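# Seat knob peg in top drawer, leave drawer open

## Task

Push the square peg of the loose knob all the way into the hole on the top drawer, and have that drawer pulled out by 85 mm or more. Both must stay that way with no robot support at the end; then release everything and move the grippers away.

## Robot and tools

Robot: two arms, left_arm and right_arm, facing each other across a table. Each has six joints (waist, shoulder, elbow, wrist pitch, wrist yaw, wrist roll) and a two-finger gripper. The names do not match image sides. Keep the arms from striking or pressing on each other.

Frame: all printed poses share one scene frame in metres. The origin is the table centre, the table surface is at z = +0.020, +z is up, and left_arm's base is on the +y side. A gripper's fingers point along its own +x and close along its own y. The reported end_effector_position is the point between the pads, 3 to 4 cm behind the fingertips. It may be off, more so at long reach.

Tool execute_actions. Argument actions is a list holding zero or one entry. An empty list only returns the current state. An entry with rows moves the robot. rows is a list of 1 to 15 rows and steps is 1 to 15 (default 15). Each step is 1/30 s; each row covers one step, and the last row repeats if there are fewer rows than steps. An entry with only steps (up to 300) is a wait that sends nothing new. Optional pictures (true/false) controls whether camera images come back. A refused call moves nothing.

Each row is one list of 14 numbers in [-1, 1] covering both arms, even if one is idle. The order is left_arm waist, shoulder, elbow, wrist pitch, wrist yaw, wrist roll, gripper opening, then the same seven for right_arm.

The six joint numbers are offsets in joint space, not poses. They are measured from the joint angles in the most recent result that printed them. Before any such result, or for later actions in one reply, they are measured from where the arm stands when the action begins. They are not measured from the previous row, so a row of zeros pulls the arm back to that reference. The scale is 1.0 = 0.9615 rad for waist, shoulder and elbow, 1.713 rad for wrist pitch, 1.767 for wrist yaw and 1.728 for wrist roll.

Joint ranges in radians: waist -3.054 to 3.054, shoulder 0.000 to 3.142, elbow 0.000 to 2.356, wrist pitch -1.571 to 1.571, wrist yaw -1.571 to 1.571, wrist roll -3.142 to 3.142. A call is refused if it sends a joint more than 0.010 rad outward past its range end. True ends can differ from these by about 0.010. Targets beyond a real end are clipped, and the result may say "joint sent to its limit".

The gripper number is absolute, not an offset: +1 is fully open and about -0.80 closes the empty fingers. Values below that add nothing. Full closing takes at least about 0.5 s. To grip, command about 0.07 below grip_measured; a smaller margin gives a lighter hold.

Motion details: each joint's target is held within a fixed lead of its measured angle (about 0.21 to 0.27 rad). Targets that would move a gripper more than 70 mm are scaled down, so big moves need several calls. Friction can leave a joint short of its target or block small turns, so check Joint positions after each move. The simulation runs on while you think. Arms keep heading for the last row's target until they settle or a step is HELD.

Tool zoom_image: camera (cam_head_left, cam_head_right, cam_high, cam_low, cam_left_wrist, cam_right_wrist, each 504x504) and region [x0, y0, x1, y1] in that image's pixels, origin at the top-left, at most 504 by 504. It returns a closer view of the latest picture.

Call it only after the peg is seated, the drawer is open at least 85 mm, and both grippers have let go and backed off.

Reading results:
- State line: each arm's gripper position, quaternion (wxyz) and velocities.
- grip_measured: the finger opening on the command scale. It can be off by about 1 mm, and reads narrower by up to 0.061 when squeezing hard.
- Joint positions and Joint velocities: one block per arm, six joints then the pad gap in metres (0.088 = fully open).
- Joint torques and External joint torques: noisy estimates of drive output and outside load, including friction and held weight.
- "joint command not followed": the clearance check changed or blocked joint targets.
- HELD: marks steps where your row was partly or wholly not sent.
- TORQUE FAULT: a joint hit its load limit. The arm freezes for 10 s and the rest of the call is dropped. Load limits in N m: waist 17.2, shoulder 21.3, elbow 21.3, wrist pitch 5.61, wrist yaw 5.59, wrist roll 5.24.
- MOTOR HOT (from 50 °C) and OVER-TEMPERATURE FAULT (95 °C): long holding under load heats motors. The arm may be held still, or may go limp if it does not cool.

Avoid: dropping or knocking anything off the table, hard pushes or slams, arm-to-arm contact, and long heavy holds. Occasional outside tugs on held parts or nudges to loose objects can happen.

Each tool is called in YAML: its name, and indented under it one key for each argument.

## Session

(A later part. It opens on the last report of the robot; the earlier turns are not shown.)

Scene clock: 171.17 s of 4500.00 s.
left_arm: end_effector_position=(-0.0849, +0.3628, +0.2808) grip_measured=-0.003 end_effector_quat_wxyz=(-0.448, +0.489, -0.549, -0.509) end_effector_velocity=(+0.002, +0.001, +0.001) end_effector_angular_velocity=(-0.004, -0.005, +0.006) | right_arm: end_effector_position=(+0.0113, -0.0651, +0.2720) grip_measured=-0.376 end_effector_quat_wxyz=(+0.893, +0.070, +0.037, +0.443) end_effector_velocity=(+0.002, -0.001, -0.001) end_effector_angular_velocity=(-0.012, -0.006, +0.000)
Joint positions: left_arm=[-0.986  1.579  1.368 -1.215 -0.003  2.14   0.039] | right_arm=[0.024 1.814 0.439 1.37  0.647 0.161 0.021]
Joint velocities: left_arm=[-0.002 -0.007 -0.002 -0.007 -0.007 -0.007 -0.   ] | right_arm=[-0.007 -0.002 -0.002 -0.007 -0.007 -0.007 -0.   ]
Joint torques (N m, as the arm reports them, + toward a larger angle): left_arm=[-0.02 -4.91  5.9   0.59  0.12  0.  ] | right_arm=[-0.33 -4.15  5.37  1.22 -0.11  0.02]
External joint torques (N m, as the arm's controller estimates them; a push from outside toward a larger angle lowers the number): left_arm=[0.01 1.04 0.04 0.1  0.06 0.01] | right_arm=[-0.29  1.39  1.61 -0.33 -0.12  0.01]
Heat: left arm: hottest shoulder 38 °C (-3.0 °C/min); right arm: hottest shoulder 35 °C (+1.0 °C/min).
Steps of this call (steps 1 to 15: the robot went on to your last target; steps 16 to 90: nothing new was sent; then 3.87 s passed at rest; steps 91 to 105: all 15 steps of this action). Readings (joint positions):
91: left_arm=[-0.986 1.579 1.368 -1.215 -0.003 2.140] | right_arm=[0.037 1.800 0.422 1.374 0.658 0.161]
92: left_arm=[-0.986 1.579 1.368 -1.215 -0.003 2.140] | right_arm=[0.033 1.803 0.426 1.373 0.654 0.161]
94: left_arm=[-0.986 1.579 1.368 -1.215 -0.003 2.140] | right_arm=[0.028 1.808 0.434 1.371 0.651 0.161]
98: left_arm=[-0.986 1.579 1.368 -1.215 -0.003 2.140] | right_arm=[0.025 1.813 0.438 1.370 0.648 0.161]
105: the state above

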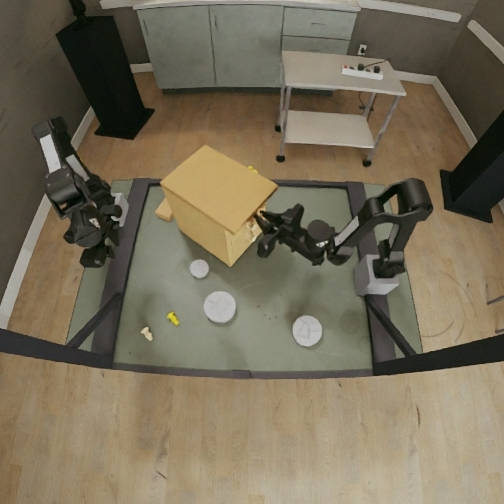

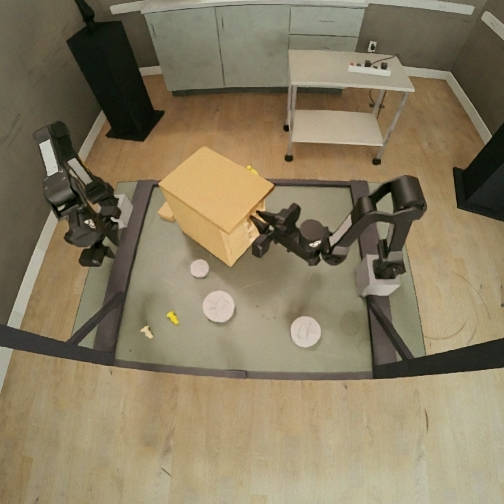

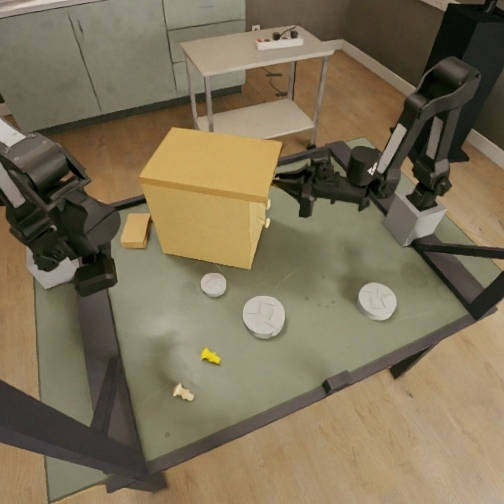

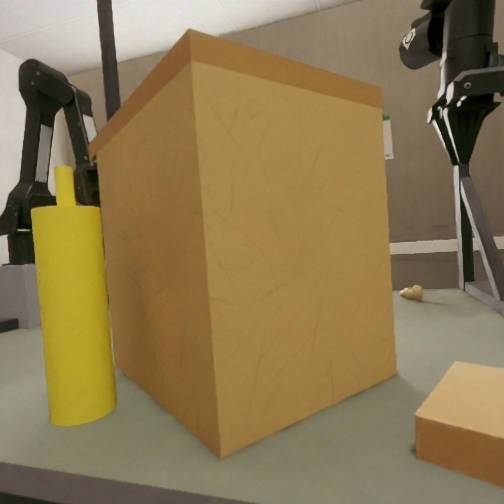

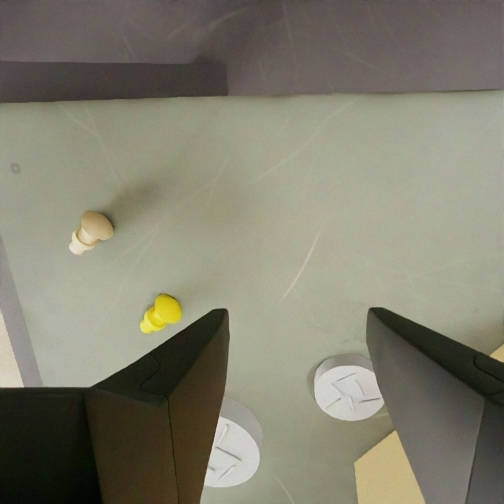

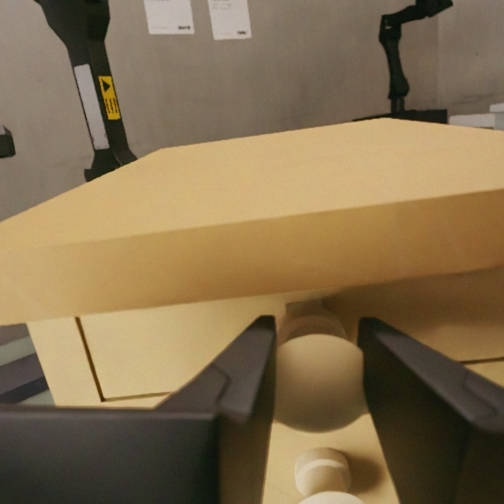

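execute_actions:
  actions:
    - {"rows":[[0,0,0,0,0,0,0,-0.015,0.022,0.025,-0.001,-0.008,0,-0.46]],"steps":15}

zoom_image:
  camera: "cam_right_wrist"
  region: [240,240,400,380]

Scene clock: 176.17 s of 4500.00 s.
left_arm: end_effector_position=(-0.0849, +0.3628, +0.2808) grip_measured=-0.003 end_effector_quat_wxyz=(-0.448, +0.489, -0.549, -0.509) end_effector_velocity=(+0.001, +0.003, -0.000) end_effector_angular_velocity=(+0.013, -0.000, +0.018) | right_arm: end_effector_position=(+0.0140, -0.0614, +0.2705) grip_measured=-0.376 end_effector_quat_wxyz=(+0.893, +0.069, +0.038, +0.444) end_effector_velocity=(-0.005, +0.003, -0.006) end_effector_angular_velocity=(-0.031, -0.005, +0.039)
Joint positions: left_arm=[-0.986  1.579  1.368 -1.215 -0.003  2.14   0.039] | right_arm=[0.013 1.829 0.453 1.369 0.636 0.161 0.021]
Joint velocities: left_arm=[-0.002 -0.002 -0.002 -0.007  0.007 -0.022  0.   ] | right_arm=[ 0.002  0.002 -0.002 -0.022 -0.037 -0.007  0.   ]
Joint torques (N m, as the arm reports them, + toward a larger angle): left_arm=[ 0.07 -4.97  5.96  0.59  0.08  0.  ] | right_arm=[-0.33 -4.23  5.42  1.25 -0.11  0.01]
External joint torques (N m, as the arm's controller estimates them; a push from outside toward a larger angle lowers the number): left_arm=[0.08 0.93 0.12 0.09 0.03 0.01] | right_arm=[-0.38  1.31  1.69 -0.26 -0.1   0.01]
Heat: left arm: hottest shoulder 37 °C (-5.0 °C/min); right arm: hottest shoulder 34 °C (-1.0 °C/min).
Steps of this call (steps 1 to 15: the robot went on to your last target; steps 16 to 90: nothing new was sent; then 1.50 s passed at rest; steps 91 to 105: all 15 steps of this action). Readings (joint positions):
91: left_arm=[-0.986 1.579 1.368 -1.215 -0.003 2.140] | right_arm=[0.023 1.816 0.440 1.370 0.645 0.161]
92: left_arm=[-0.986 1.579 1.368 -1.215 -0.003 2.140] | right_arm=[0.021 1.819 0.444 1.370 0.642 0.161]
94: left_arm=[-0.986 1.579 1.368 -1.215 -0.003 2.140] | right_arm=[0.016 1.826 0.450 1.369 0.638 0.161]
98: left_arm=[-0.986 1.579 1.368 -1.215 -0.003 2.140] | right_arm=[0.013 1.829 0.452 1.369 0.637 0.161]
105: the state above

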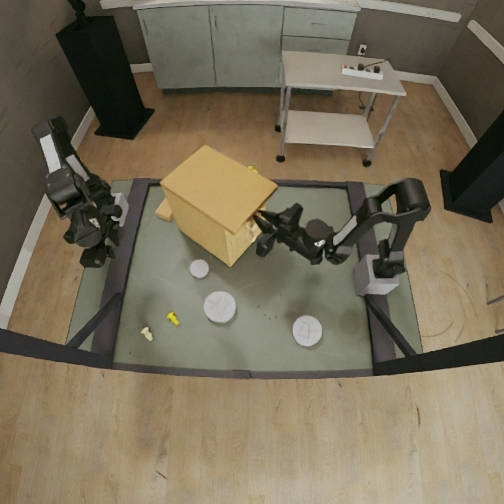

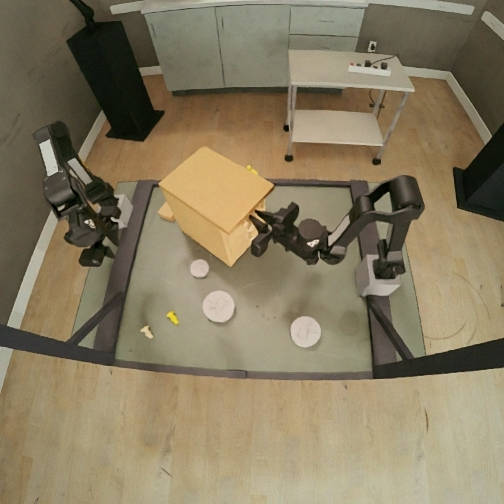

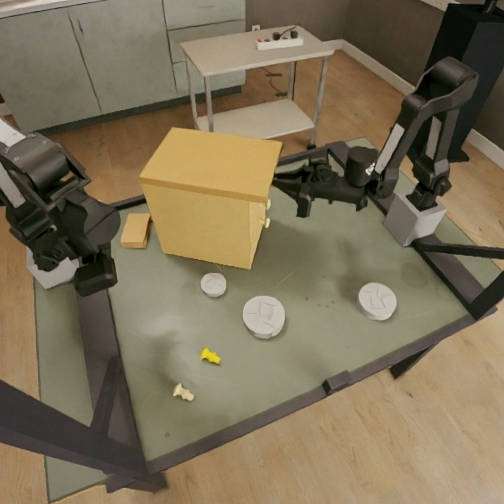

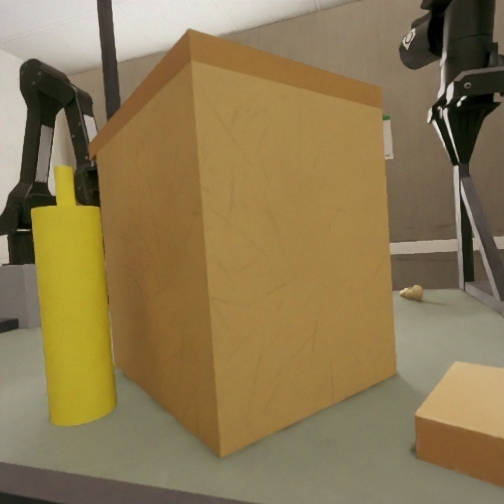

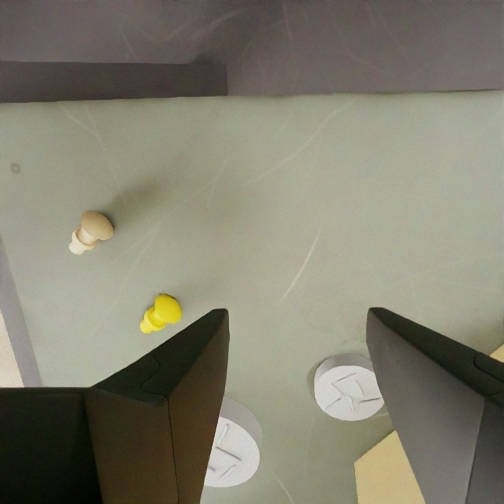

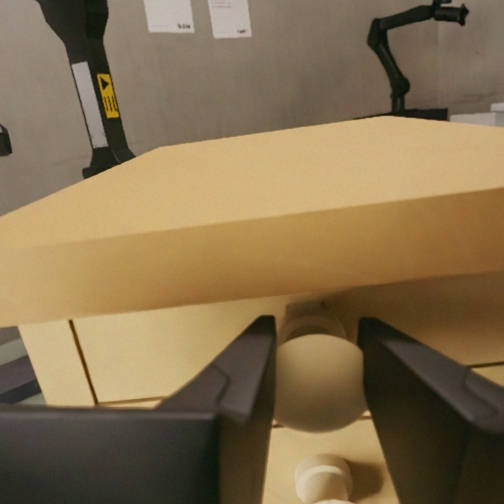

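Region (240, 240, 400, 380) of cam_right_wrist's 504x504 image, scaled by 3.150, with more detail than that image has; it fills the top 441 rows of this view, and the rest is white.

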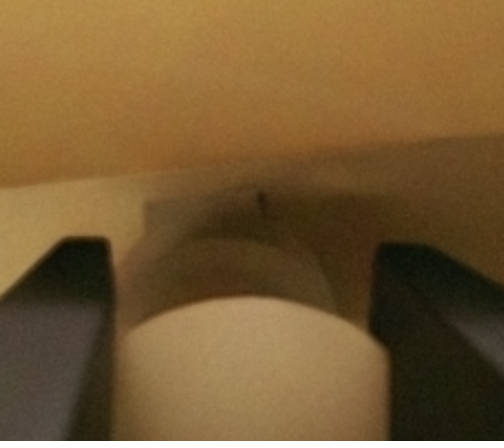

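execute_actions:
  actions:
    - {"rows":[[0,0,0,0,0,0,0,-0.013,0.018,0.022,0,-0.004,0,-0.46]],"steps":15}

zoom_image:
  camera: "cam_right_wrist"
  region: [260,270,360,340]

Scene clock: 180.50 s of 4500.00 s.
left_arm: end_effector_position=(-0.0849, +0.3628, +0.2808) grip_measured=-0.003 end_effector_quat_wxyz=(-0.448, +0.489, -0.549, -0.509) end_effector_velocity=(+0.004, +0.002, -0.002) end_effector_angular_velocity=(+0.008, -0.027, -0.009) | right_arm: end_effector_position=(+0.0162, -0.0588, +0.2698) grip_measured=-0.376 end_effector_quat_wxyz=(+0.893, +0.069, +0.037, +0.443) end_effector_velocity=(+0.004, -0.003, -0.001) end_effector_angular_velocity=(-0.012, -0.006, -0.024)
Joint positions: left_arm=[-0.986  1.579  1.368 -1.215 -0.003  2.14   0.039] | right_arm=[0.006 1.84  0.464 1.369 0.63  0.161 0.021]
Joint velocities: left_arm=[-0.002  0.002 -0.002 -0.022 -0.007  0.007 -0.   ] | right_arm=[-0.002 -0.002 -0.002 -0.007  0.022 -0.007 -0.   ]
Joint torques (N m, as the arm reports them, + toward a larger angle): left_arm=[ 0.16 -4.98  5.82  0.61  0.1   0.02] | right_arm=[-0.5  -4.28  5.48  1.33 -0.06  0.02]
External joint torques (N m, as the arm's controller estimates them; a push from outside toward a larger angle lowers the number): left_arm=[0.16 0.88 0.02 0.13 0.05 0.03] | right_arm=[-0.51  1.37  1.75 -0.2  -0.07  0.02]
Heat: left arm: hottest shoulder 37 °C (-6.0 °C/min); right arm: hottest shoulder 34 °C (-2.0 °C/min).
Steps of this call (steps 1 to 15: the robot went on to your last target; steps 16 to 90: nothing new was sent; then 0.83 s passed at rest; steps 91 to 105: all 15 steps of this action). Readings (joint positions):
91: left_arm=[-0.986 1.579 1.368 -1.215 -0.003 2.140] | right_arm=[0.013 1.831 0.454 1.369 0.635 0.161]
92: left_arm=[-0.986 1.579 1.368 -1.215 -0.003 2.140] | right_arm=[0.010 1.833 0.456 1.369 0.634 0.161]
94: left_arm=[-0.986 1.579 1.368 -1.215 -0.003 2.140] | right_arm=[0.007 1.838 0.461 1.369 0.632 0.161]
98: left_arm=[-0.986 1.579 1.368 -1.215 -0.003 2.140] | right_arm=[0.006 1.840 0.463 1.369 0.631 0.161]
105: the state above

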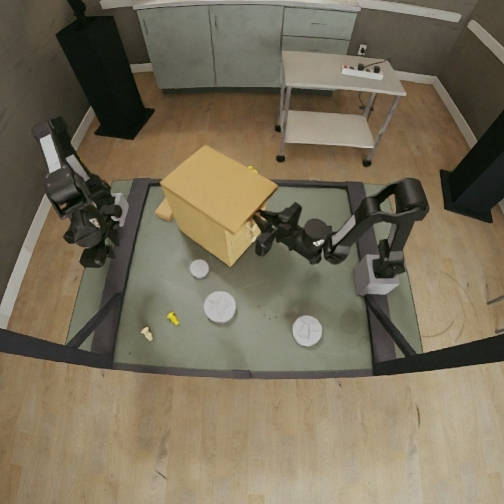

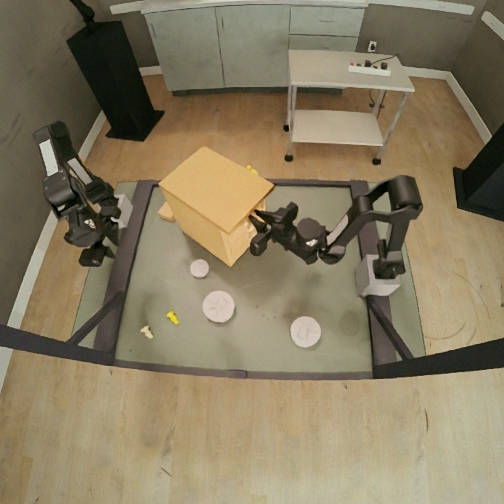

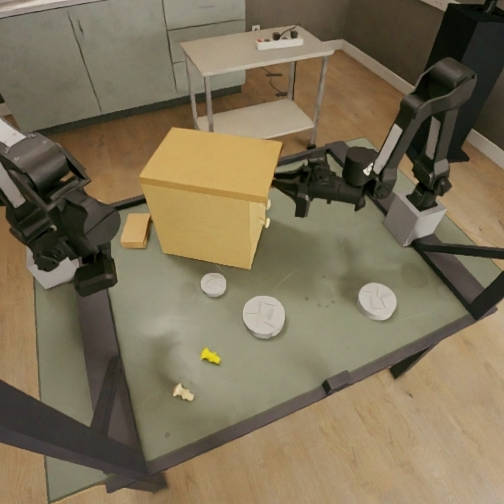

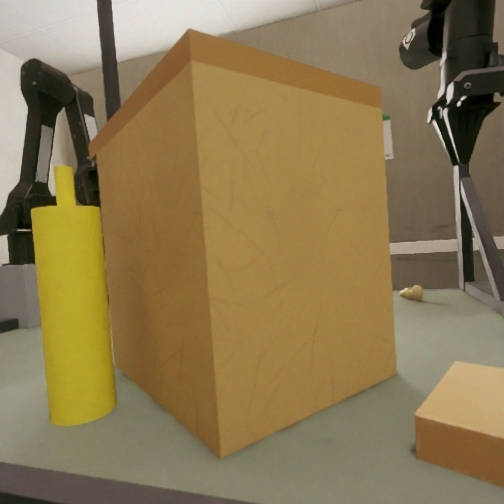

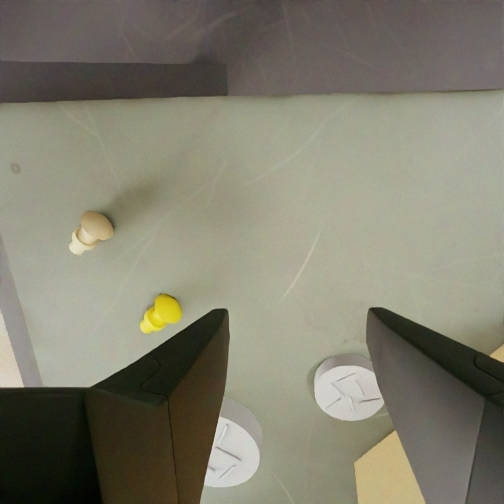

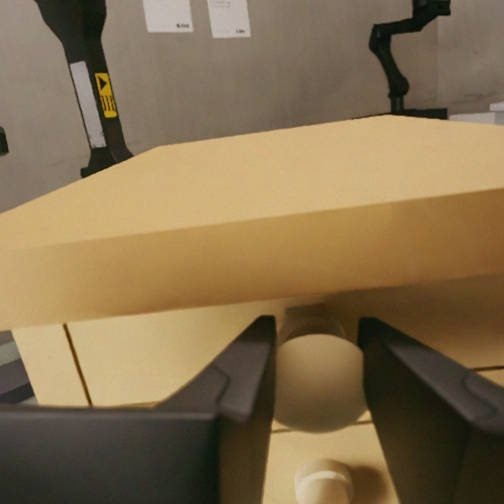

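Region (260, 270, 360, 340) of cam_right_wrist's 504x504 image, scaled by 5.040, with more detail than that image has; it fills the top 353 rows of this view, and the rest is white.

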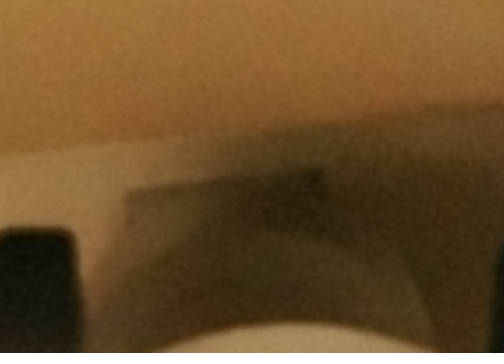

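Possibly entering. Advance more.

execute_actions:
  actions:
    - {"rows":[[0,0,0,0,0,0,0,-0.022,0.02,0.034,-0.006,-0.01,0,-0.46]],"steps":15}

zoom_image:
  camera: "cam_right_wrist"
  region: [260,270,360,340]

Scene clock: 190.57 s of 4500.00 s.
left_arm: end_effector_position=(-0.0849, +0.3628, +0.2808) grip_measured=-0.003 end_effector_quat_wxyz=(-0.448, +0.489, -0.549, -0.509) end_effector_velocity=(+0.005, +0.003, -0.001) end_effector_angular_velocity=(+0.007, -0.022, +0.006) | right_arm: end_effector_position=(+0.0197, -0.0542, +0.2700) grip_measured=-0.376 end_effector_quat_wxyz=(+0.893, +0.069, +0.037, +0.443) end_effector_velocity=(+0.000, -0.000, -0.001) end_effector_angular_velocity=(-0.021, -0.017, +0.005)
Joint positions: left_arm=[-0.986  1.579  1.368 -1.215 -0.003  2.14   0.039] | right_arm=[-0.007  1.851  0.483  1.361  0.616  0.161  0.021]
Joint velocities: left_arm=[-0.002 -0.002 -0.002 -0.022 -0.007 -0.007 -0.   ] | right_arm=[-0.002 -0.002 -0.002 -0.007 -0.007 -0.022 -0.   ]
Joint torques (N m, as the arm reports them, + toward a larger angle): left_arm=[ 0.   -5.07  5.9   0.58  0.1  -0.04] | right_arm=[-0.74 -4.24  5.94  1.15 -0.12  0.02]
External joint torques (N m, as the arm's controller estimates them; a push from outside toward a larger angle lowers the number): left_arm=[ 0.    0.86  0.05  0.09  0.05 -0.03] | right_arm=[-0.75  1.57  2.15 -0.39 -0.12  0.02]
Heat: left arm: hottest shoulder 36 °C (-8.1 °C/min); right arm: hottest shoulder 33 °C (-5.0 °C/min).
Steps of this call (steps 1 to 15: the robot went on to your last target; steps 16 to 90: nothing new was sent; then 6.57 s passed at rest; steps 91 to 105: all 15 steps of this action). Readings (joint positions):
91: left_arm=[-0.986 1.579 1.368 -1.215 -0.003 2.140] | right_arm=[0.005 1.842 0.466 1.369 0.628 0.161]
92: left_arm=[-0.986 1.579 1.368 -1.215 -0.003 2.140] | right_arm=[0.001 1.845 0.471 1.366 0.624 0.161]
94: left_arm=[-0.986 1.579 1.368 -1.215 -0.003 2.140] | right_arm=[-0.005 1.850 0.480 1.364 0.619 0.161]
98: left_arm=[-0.986 1.579 1.368 -1.215 -0.003 2.140] | right_arm=[-0.007 1.851 0.483 1.362 0.616 0.161]
105: the state above

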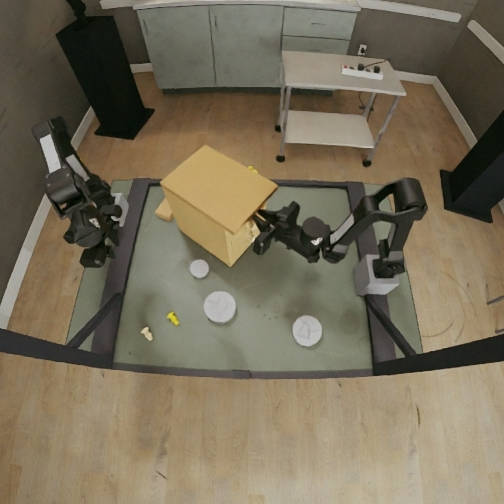

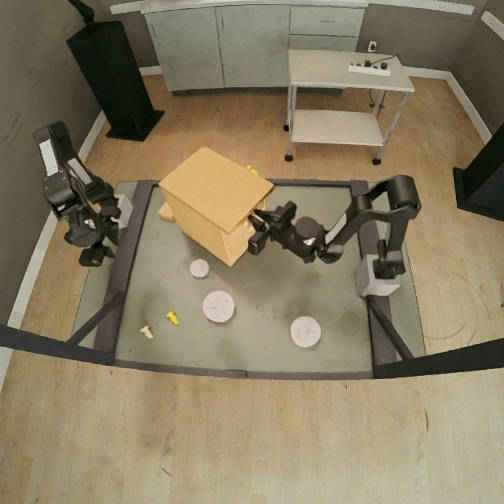

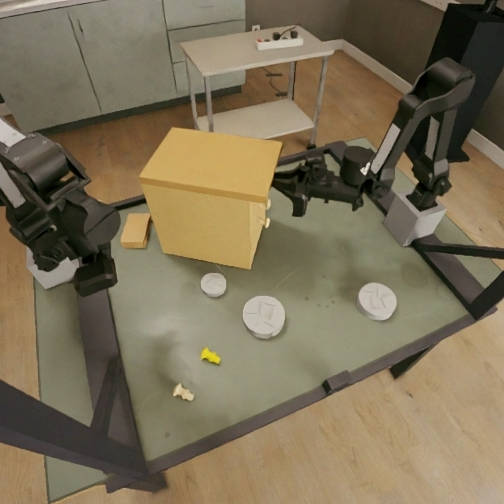

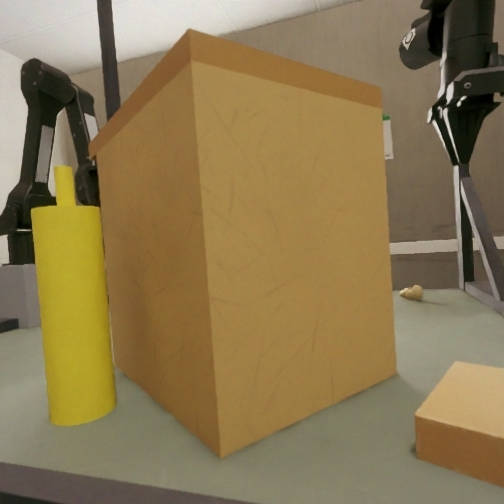

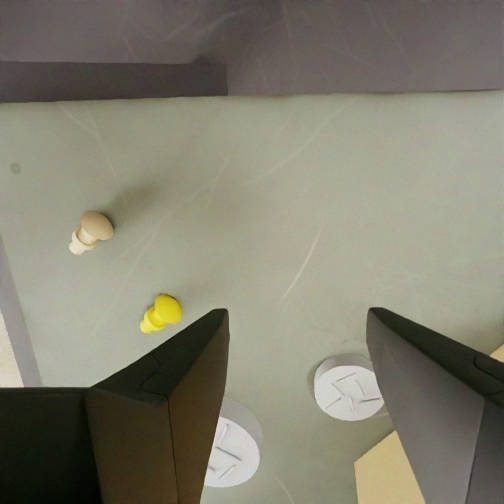

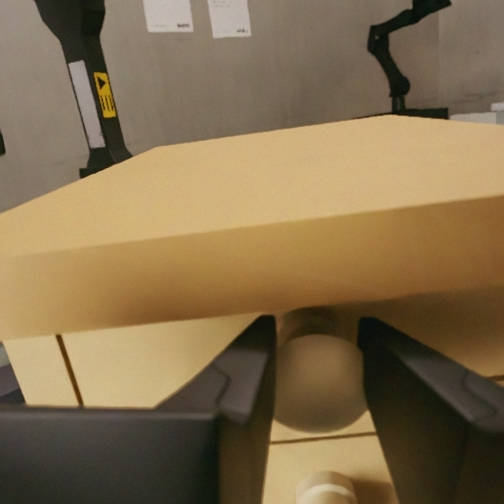

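Region (260, 270, 360, 340) of cam_right_wrist's 504x504 image, scaled by 5.040, with more detail than that image has; it fills the top 353 rows of this view, and the rest is white.

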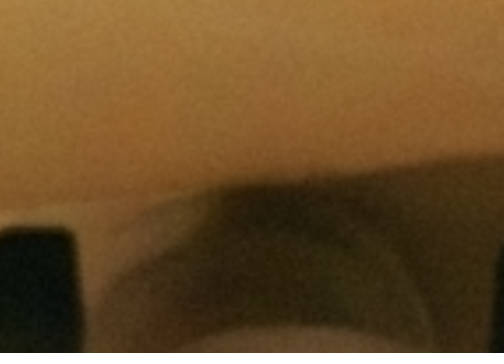

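It's in. Press.

execute_actions:
  actions:
    - {"rows":[[0,0,0,0,0,0,0,-0.035,0.021,0.052,-0.006,-0.009,0,-0.5]],"steps":15}
  pictures: false

execute_actions:
  actions:
    - {"rows":[[0,0,0,0,0,0,0,-0.048,0.021,0.068,-0.004,-0.006,0,-0.5]],"steps":15}
  pictures: false

execute_actions:
  actions:
    - {"rows":[[0,0,0,0,0,0,0,-0.055,0.021,0.078,-0.003,-0.004,0,-0.5]],"steps":15}

Scene clock: 198.83 s of 4500.00 s.
left_arm: end_effector_position=(-0.0849, +0.3628, +0.2808) grip_measured=-0.003 end_effector_quat_wxyz=(-0.448, +0.489, -0.549, -0.509) end_effector_velocity=(+0.001, +0.003, -0.000) end_effector_angular_velocity=(+0.011, -0.002, +0.004) | right_arm: end_effector_position=(+0.0235, -0.0493, +0.2709) grip_measured=-0.376 end_effector_quat_wxyz=(+0.893, +0.070, +0.037, +0.443) end_effector_velocity=(+0.000, -0.000, +0.002) end_effector_angular_velocity=(-0.006, -0.018, +0.005)
Joint positions: left_arm=[-0.986  1.579  1.368 -1.215 -0.003  2.14   0.039] | right_arm=[-0.02   1.861  0.504  1.354  0.603  0.161  0.021]
Joint velocities: left_arm=[-0.002 -0.002 -0.002 -0.007  0.007 -0.007 -0.   ] | right_arm=[-0.002 -0.002 -0.002  0.007 -0.007 -0.022 -0.   ]
Joint torques (N m, as the arm reports them, + toward a larger angle): left_arm=[ 0.04 -5.04  5.91  0.62  0.09  0.01] | right_arm=[-1.97 -4.16  7.86  1.17 -0.13  0.01]
External joint torques (N m, as the arm's controller estimates them; a push from outside toward a larger angle lowers the number): left_arm=[0.04 0.87 0.09 0.14 0.03 0.01] | right_arm=[-1.96  1.79  4.01 -0.39 -0.14  0.01]
Heat: left arm: hottest shoulder 36 °C (-8.0 °C/min); right arm: hottest shoulder 33 °C (-6.0 °C/min).
Steps of this call (steps 1 to 15: the robot went on to your last target; steps 16 to 90: nothing new was sent; then 4.77 s passed at rest; steps 91 to 105: all 15 steps of this action). Readings (joint positions):
91: left_arm=[-0.986 1.579 1.368 -1.215 -0.003 2.140] | right_arm=[-0.009 1.853 0.487 1.360 0.613 0.161]
92: left_arm=[-0.986 1.579 1.368 -1.215 -0.003 2.140] | right_arm=[-0.015 1.856 0.494 1.357 0.609 0.161]
94: left_arm=[-0.986 1.579 1.368 -1.215 -0.003 2.140] | right_arm=[-0.020 1.860 0.504 1.354 0.603 0.161]
98: left_arm=[-0.986 1.579 1.368 -1.215 -0.003 2.140] | right_arm=[-0.020 1.861 0.504 1.354 0.603 0.161]
105: the state above

Scene clock: 199.33 s of 4500.00 s.
left_arm: end_effector_position=(-0.0849, +0.3628, +0.2808) grip_measured=-0.003 end_effector_quat_wxyz=(-0.448, +0.489, -0.549, -0.509) end_effector_velocity=(+0.004, +0.004, -0.001) end_effector_angular_velocity=(+0.019, -0.014, +0.004) | right_arm: end_effector_position=(+0.0242, -0.0479, +0.2713) grip_measured=-0.376 end_effector_quat_wxyz=(+0.893, +0.071, +0.036, +0.444) end_effector_velocity=(+0.002, -0.001, -0.003) end_effector_angular_velocity=(-0.008, +0.006, -0.010)
Joint positions: left_arm=[-0.986  1.579  1.368 -1.215 -0.003  2.14   0.039] | right_arm=[-0.023  1.864  0.51   1.353  0.6    0.161  0.021]
Joint velocities: left_arm=[-0.002 -0.002 -0.002 -0.022  0.007 -0.007 -0.   ] | right_arm=[-0.002  0.002 -0.002 -0.007  0.007  0.007 -0.   ]
Joint torques (N m, as the arm reports them, + toward a larger angle): left_arm=[-0.04 -5.03  5.89  0.64  0.09 -0.07] | right_arm=[-4.13 -3.47 11.6   0.96 -0.3   0.01]
External joint torques (N m, as the arm's controller estimates them; a push from outside toward a larger angle lowers the number): left_arm=[-0.07  0.87  0.05  0.14  0.04 -0.06] | right_arm=[-4.12  2.42  7.77 -0.57 -0.31  0.01]
Heat: left arm: hottest shoulder 36 °C (-8.1 °C/min); right arm: hottest shoulder 33 °C (-6.1 °C/min).
Steps of this call (steps 1 to 15: all 15 steps of this action). Readings (joint positions):
1: left_arm=[-0.986 1.579 1.368 -1.215 -0.003 2.140] | right_arm=[-0.022 1.863 0.507 1.353 0.602 0.161]
2: left_arm=[-0.986 1.579 1.368 -1.215 -0.003 2.140] | right_arm=[-0.023 1.864 0.508 1.353 0.600 0.161]
4: left_arm=[-0.986 1.579 1.368 -1.215 -0.003 2.140] | right_arm=[-0.023 1.864 0.509 1.353 0.600 0.161]
8: left_arm=[-0.986 1.579 1.368 -1.215 -0.003 2.140] | right_arm=[-0.023 1.864 0.510 1.353 0.600 0.161]
15: the state above

Scene clock: 199.83 s of 4500.00 s.
left_arm: end_effector_position=(-0.0849, +0.3628, +0.2808) grip_measured=-0.003 end_effector_quat_wxyz=(-0.448, +0.489, -0.549, -0.509) end_effector_velocity=(-0.002, +0.001, +0.000) end_effector_angular_velocity=(+0.001, +0.009, -0.011) | right_arm: end_effector_position=(+0.0244, -0.0473, +0.2717) grip_measured=-0.376 end_effector_quat_wxyz=(+0.893, +0.072, +0.036, +0.444) end_effector_velocity=(-0.002, +0.001, +0.002) end_effector_angular_velocity=(+0.003, -0.006, +0.020)
Joint positions: left_arm=[-0.986  1.579  1.368 -1.215 -0.003  2.14   0.039] | right_arm=[-0.024  1.866  0.512  1.353  0.599  0.161  0.021]
Joint velocities: left_arm=[-0.002 -0.002 -0.002  0.007  0.007  0.007 -0.   ] | right_arm=[-0.002 -0.002 -0.002  0.007 -0.022 -0.007 -0.   ]
Joint torques (N m, as the arm reports them, + toward a larger angle): left_arm=[ 0.05 -5.    5.77  0.59  0.07 -0.03] | right_arm=[-4.95 -3.28 13.14  1.01 -0.27  0.02]
External joint torques (N m, as the arm's controller estimates them; a push from outside toward a larger angle lowers the number): left_arm=[ 0.06  0.9  -0.07  0.09  0.01 -0.02] | right_arm=[-4.96  2.69  9.27 -0.54 -0.27  0.02]
Heat: left arm: hottest shoulder 36 °C (-8.0 °C/min); right arm: hottest shoulder 33 °C (-6.0 °C/min).
Steps of this call (steps 1 to 15: all 15 steps of this action). Readings (joint positions):
1: left_arm=[-0.986 1.579 1.368 -1.215 -0.003 2.140] | right_arm=[-0.024 1.865 0.511 1.353 0.600 0.161]
2: left_arm=[-0.986 1.579 1.368 -1.215 -0.003 2.140] | right_arm=[-0.024 1.866 0.512 1.353 0.599 0.161]
4: left_arm=[-0.986 1.579 1.368 -1.215 -0.003 2.140] | right_arm=[-0.024 1.866 0.512 1.353 0.599 0.161]
8: left_arm=[-0.986 1.579 1.368 -1.215 -0.003 2.140] | right_arm=[-0.024 1.866 0.512 1.353 0.599 0.161]
15: the state above

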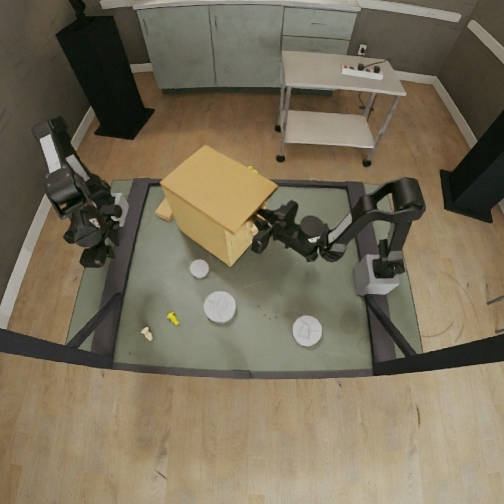

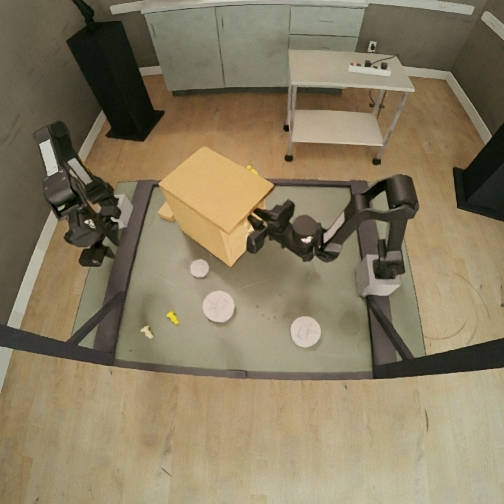

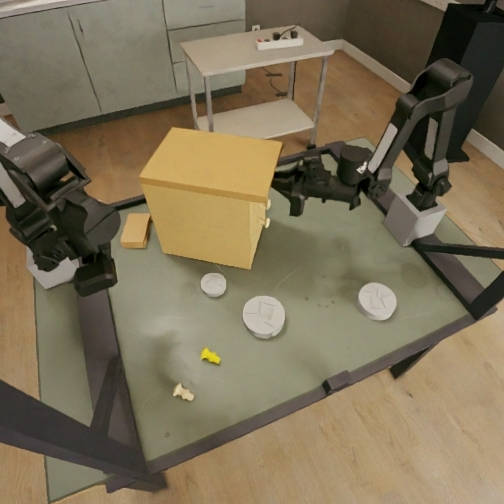

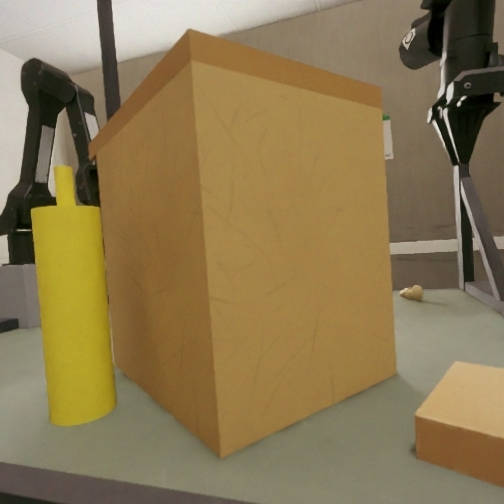

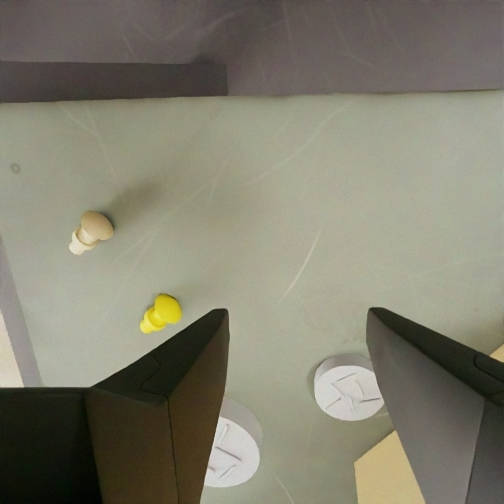

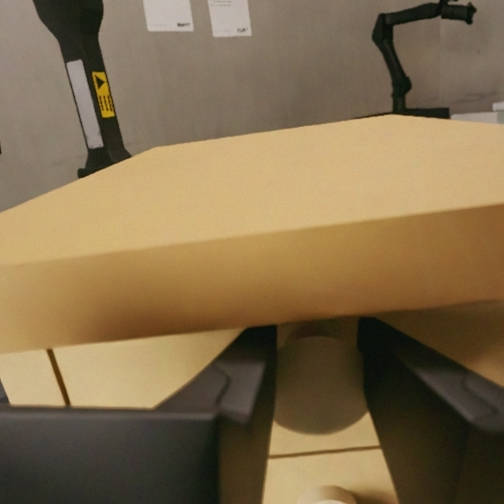

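execute_actions:
  actions:
    - {"rows":[[0,0,0,0,0,0,0,0,0,0,0,0,0,-0.5],[0,0,0,0,0,0,0,0.02,-0.02,-0.03,0.006,0.011,0,-0.5],[0,0,0,0,0,0,0,0.04,-0.04,-0.06,0.012,0.022,0,-0.5],[0,0,0,0,0,0,0,0.04,-0.04,-0.06,0.012,0.022,0,-0.5],[0,0,0,0,0,0,0,0.06,-0.06,-0.09,0.019,0.034,0,-0.5],[0,0,0,0,0,0,0,0.06,-0.06,-0.09,0.019,0.034,0,-0.5],[0,0,0,0,0,0,0,0.085,-0.078,-0.124,0.026,0.046,0,-0.5]],"steps":15}
  pictures: false

execute_actions:
  actions:
    - {"rows":[[0,0,0,0,0,0,0,0.03,-0.03,-0.04,0.008,0.018,0,-0.5],[0,0,0,0,0,0,0,0.03,-0.03,-0.04,0.008,0.018,0,-0.5],[0,0,0,0,0,0,0,0.065,-0.055,-0.075,0.015,0.036,0,-0.5],[0,0,0,0,0,0,0,0.065,-0.055,-0.075,0.015,0.036,0,-0.5],[0,0,0,0,0,0,0,0.101,-0.076,-0.107,0.022,0.054,0,-0.5]],"steps":15}

Scene clock: 215.40 s of 4500.00 s.
left_arm: end_effector_position=(-0.0849, +0.3628, +0.2808) grip_measured=-0.003 end_effector_quat_wxyz=(-0.448, +0.489, -0.549, -0.509) end_effector_velocity=(+0.002, +0.001, -0.000) end_effector_angular_velocity=(-0.003, -0.011, -0.009) | right_arm: end_effector_position=(+0.0046, -0.0740, +0.2684) grip_measured=-0.376 end_effector_quat_wxyz=(+0.893, +0.066, +0.038, +0.443) end_effector_velocity=(-0.002, -0.003, +0.002) end_effector_angular_velocity=(+0.003, -0.006, +0.000)
Joint positions: left_arm=[-0.986  1.579  1.368 -1.215 -0.003  2.14   0.039] | right_arm=[0.052 1.805 0.402 1.391 0.675 0.161 0.021]
Joint velocities: left_arm=[-0.002 -0.002 -0.002 -0.007 -0.007  0.007 -0.   ] | right_arm=[ 0.007 -0.012 -0.012  0.007  0.007 -0.007 -0.   ]
Joint torques (N m, as the arm reports them, + toward a larger angle): left_arm=[ 0.04 -5.02  5.85  0.59  0.09 -0.03] | right_arm=[ 0.51 -5.89  3.24  1.67  0.18  0.02]
External joint torques (N m, as the arm's controller estimates them; a push from outside toward a larger angle lowers the number): left_arm=[ 0.08  0.88  0.01  0.09  0.03 -0.02] | right_arm=[ 0.48 -0.56 -0.44  0.14  0.19  0.02]
Heat: left arm: hottest shoulder 35 °C (-5.0 °C/min); right arm: hottest elbow 35 °C (-1.0 °C/min).
Steps of this call (steps 1 to 15: the robot went on to your last target; steps 16 to 90: nothing new was sent; then 12.07 s passed at rest; steps 91 to 105: all 15 steps of this action). Readings (joint positions):
91: left_arm=[-0.986 1.579 1.368 -1.215 -0.003 2.140] | right_arm=[-0.021 1.866 0.509 1.353 0.602 0.161]
92: left_arm=[-0.986 1.579 1.368 -1.215 -0.003 2.140] | right_arm=[-0.018 1.864 0.504 1.353 0.608 0.161]
94: left_arm=[-0.986 1.579 1.368 -1.215 -0.003 2.140] | right_arm=[-0.011 1.858 0.493 1.357 0.615 0.161]
98: left_arm=[-0.986 1.579 1.368 -1.215 -0.003 2.140] | right_arm=[0.027 1.825 0.435 1.380 0.656 0.161]
105: the state above

Scene clock: 215.90 s of 4500.00 s.
left_arm: end_effector_position=(-0.0849, +0.3628, +0.2808) grip_measured=-0.003 end_effector_quat_wxyz=(-0.448, +0.489, -0.549, -0.509) end_effector_velocity=(-0.000, +0.005, +0.001) end_effector_angular_velocity=(+0.021, +0.010, +0.002) | right_arm: end_effector_position=(-0.0150, -0.0994, +0.2674) grip_measured=-0.376 end_effector_quat_wxyz=(+0.894, +0.064, +0.039, +0.443) end_effector_velocity=(+0.000, -0.002, -0.001) end_effector_angular_velocity=(-0.012, -0.007, -0.005)
Joint positions: left_arm=[-0.986  1.579  1.368 -1.215 -0.003  2.14   0.039] | right_arm=[0.142 1.745 0.306 1.422 0.767 0.161 0.021]
Joint velocities: left_arm=[-0.002 -0.007 -0.002 -0.007  0.022 -0.007 -0.   ] | right_arm=[ 0.002 -0.007 -0.007 -0.007  0.007 -0.007 -0.   ]
Joint torques (N m, as the arm reports them, + toward a larger angle): left_arm=[ 0.04 -5.11  5.93  0.58  0.09 -0.04] | right_arm=[ 0.58 -5.26  3.14  1.68  0.15  0.01]
External joint torques (N m, as the arm's controller estimates them; a push from outside toward a larger angle lowers the number): left_arm=[ 0.06  0.8   0.09  0.09  0.03 -0.03] | right_arm=[ 0.6  -0.6  -0.27  0.19  0.13  0.01]
Heat: left arm: hottest shoulder 35 °C (-5.0 °C/min); right arm: hottest elbow 35 °C (+0.0 °C/min).
Steps of this call (steps 1 to 15: all 15 steps of this action). Readings (joint positions):
1: left_arm=[-0.986 1.579 1.368 -1.215 -0.003 2.140] | right_arm=[0.054 1.803 0.398 1.392 0.680 0.161]
2: left_arm=[-0.986 1.579 1.368 -1.215 -0.003 2.140] | right_arm=[0.059 1.800 0.391 1.395 0.688 0.161]
4: left_arm=[-0.986 1.579 1.368 -1.215 -0.003 2.140] | right_arm=[0.080 1.784 0.367 1.403 0.711 0.161]
8: left_arm=[-0.986 1.579 1.368 -1.215 -0.003 2.140] | right_arm=[0.132 1.752 0.316 1.419 0.754 0.161]
15: the state above

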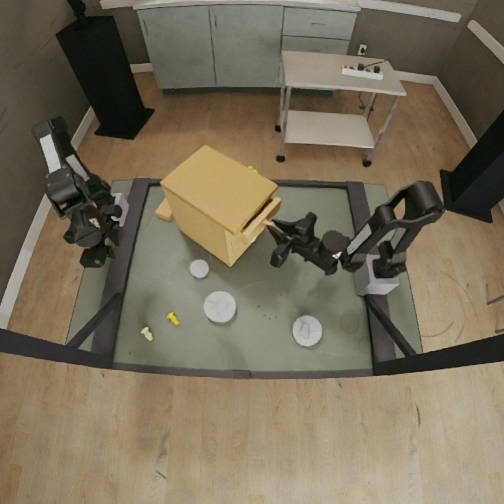

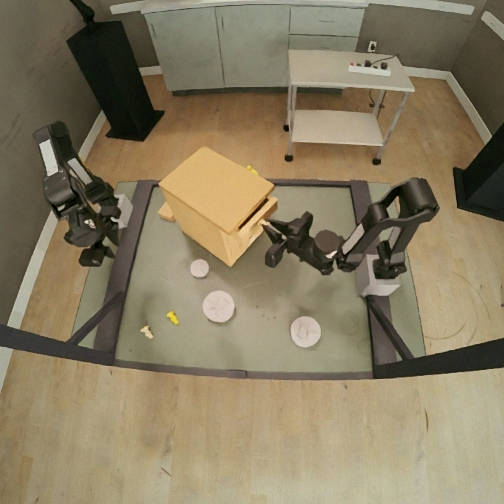

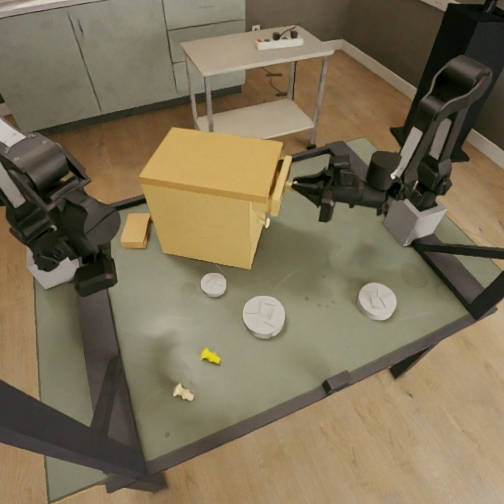

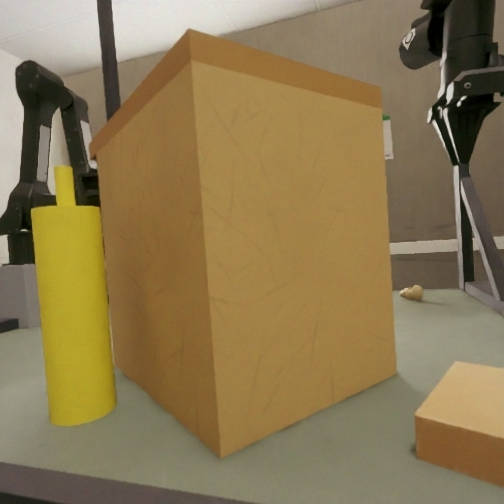

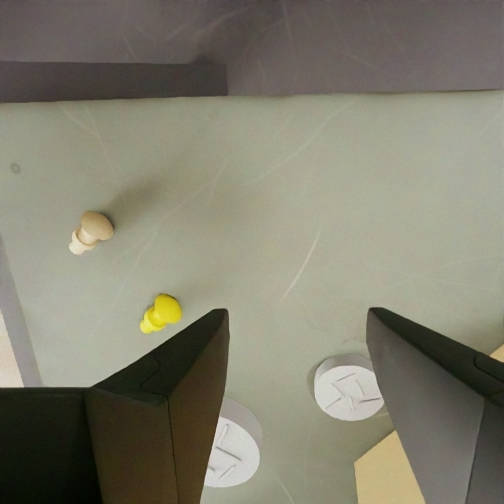

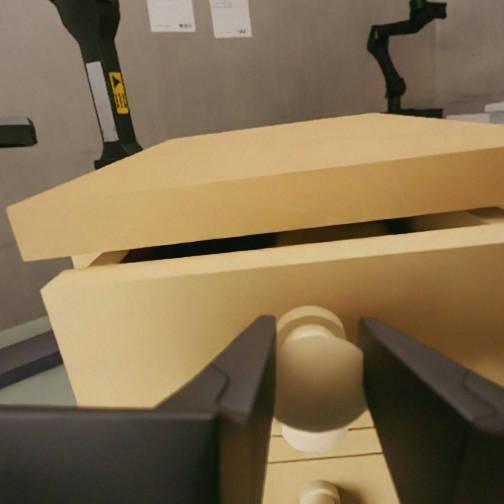

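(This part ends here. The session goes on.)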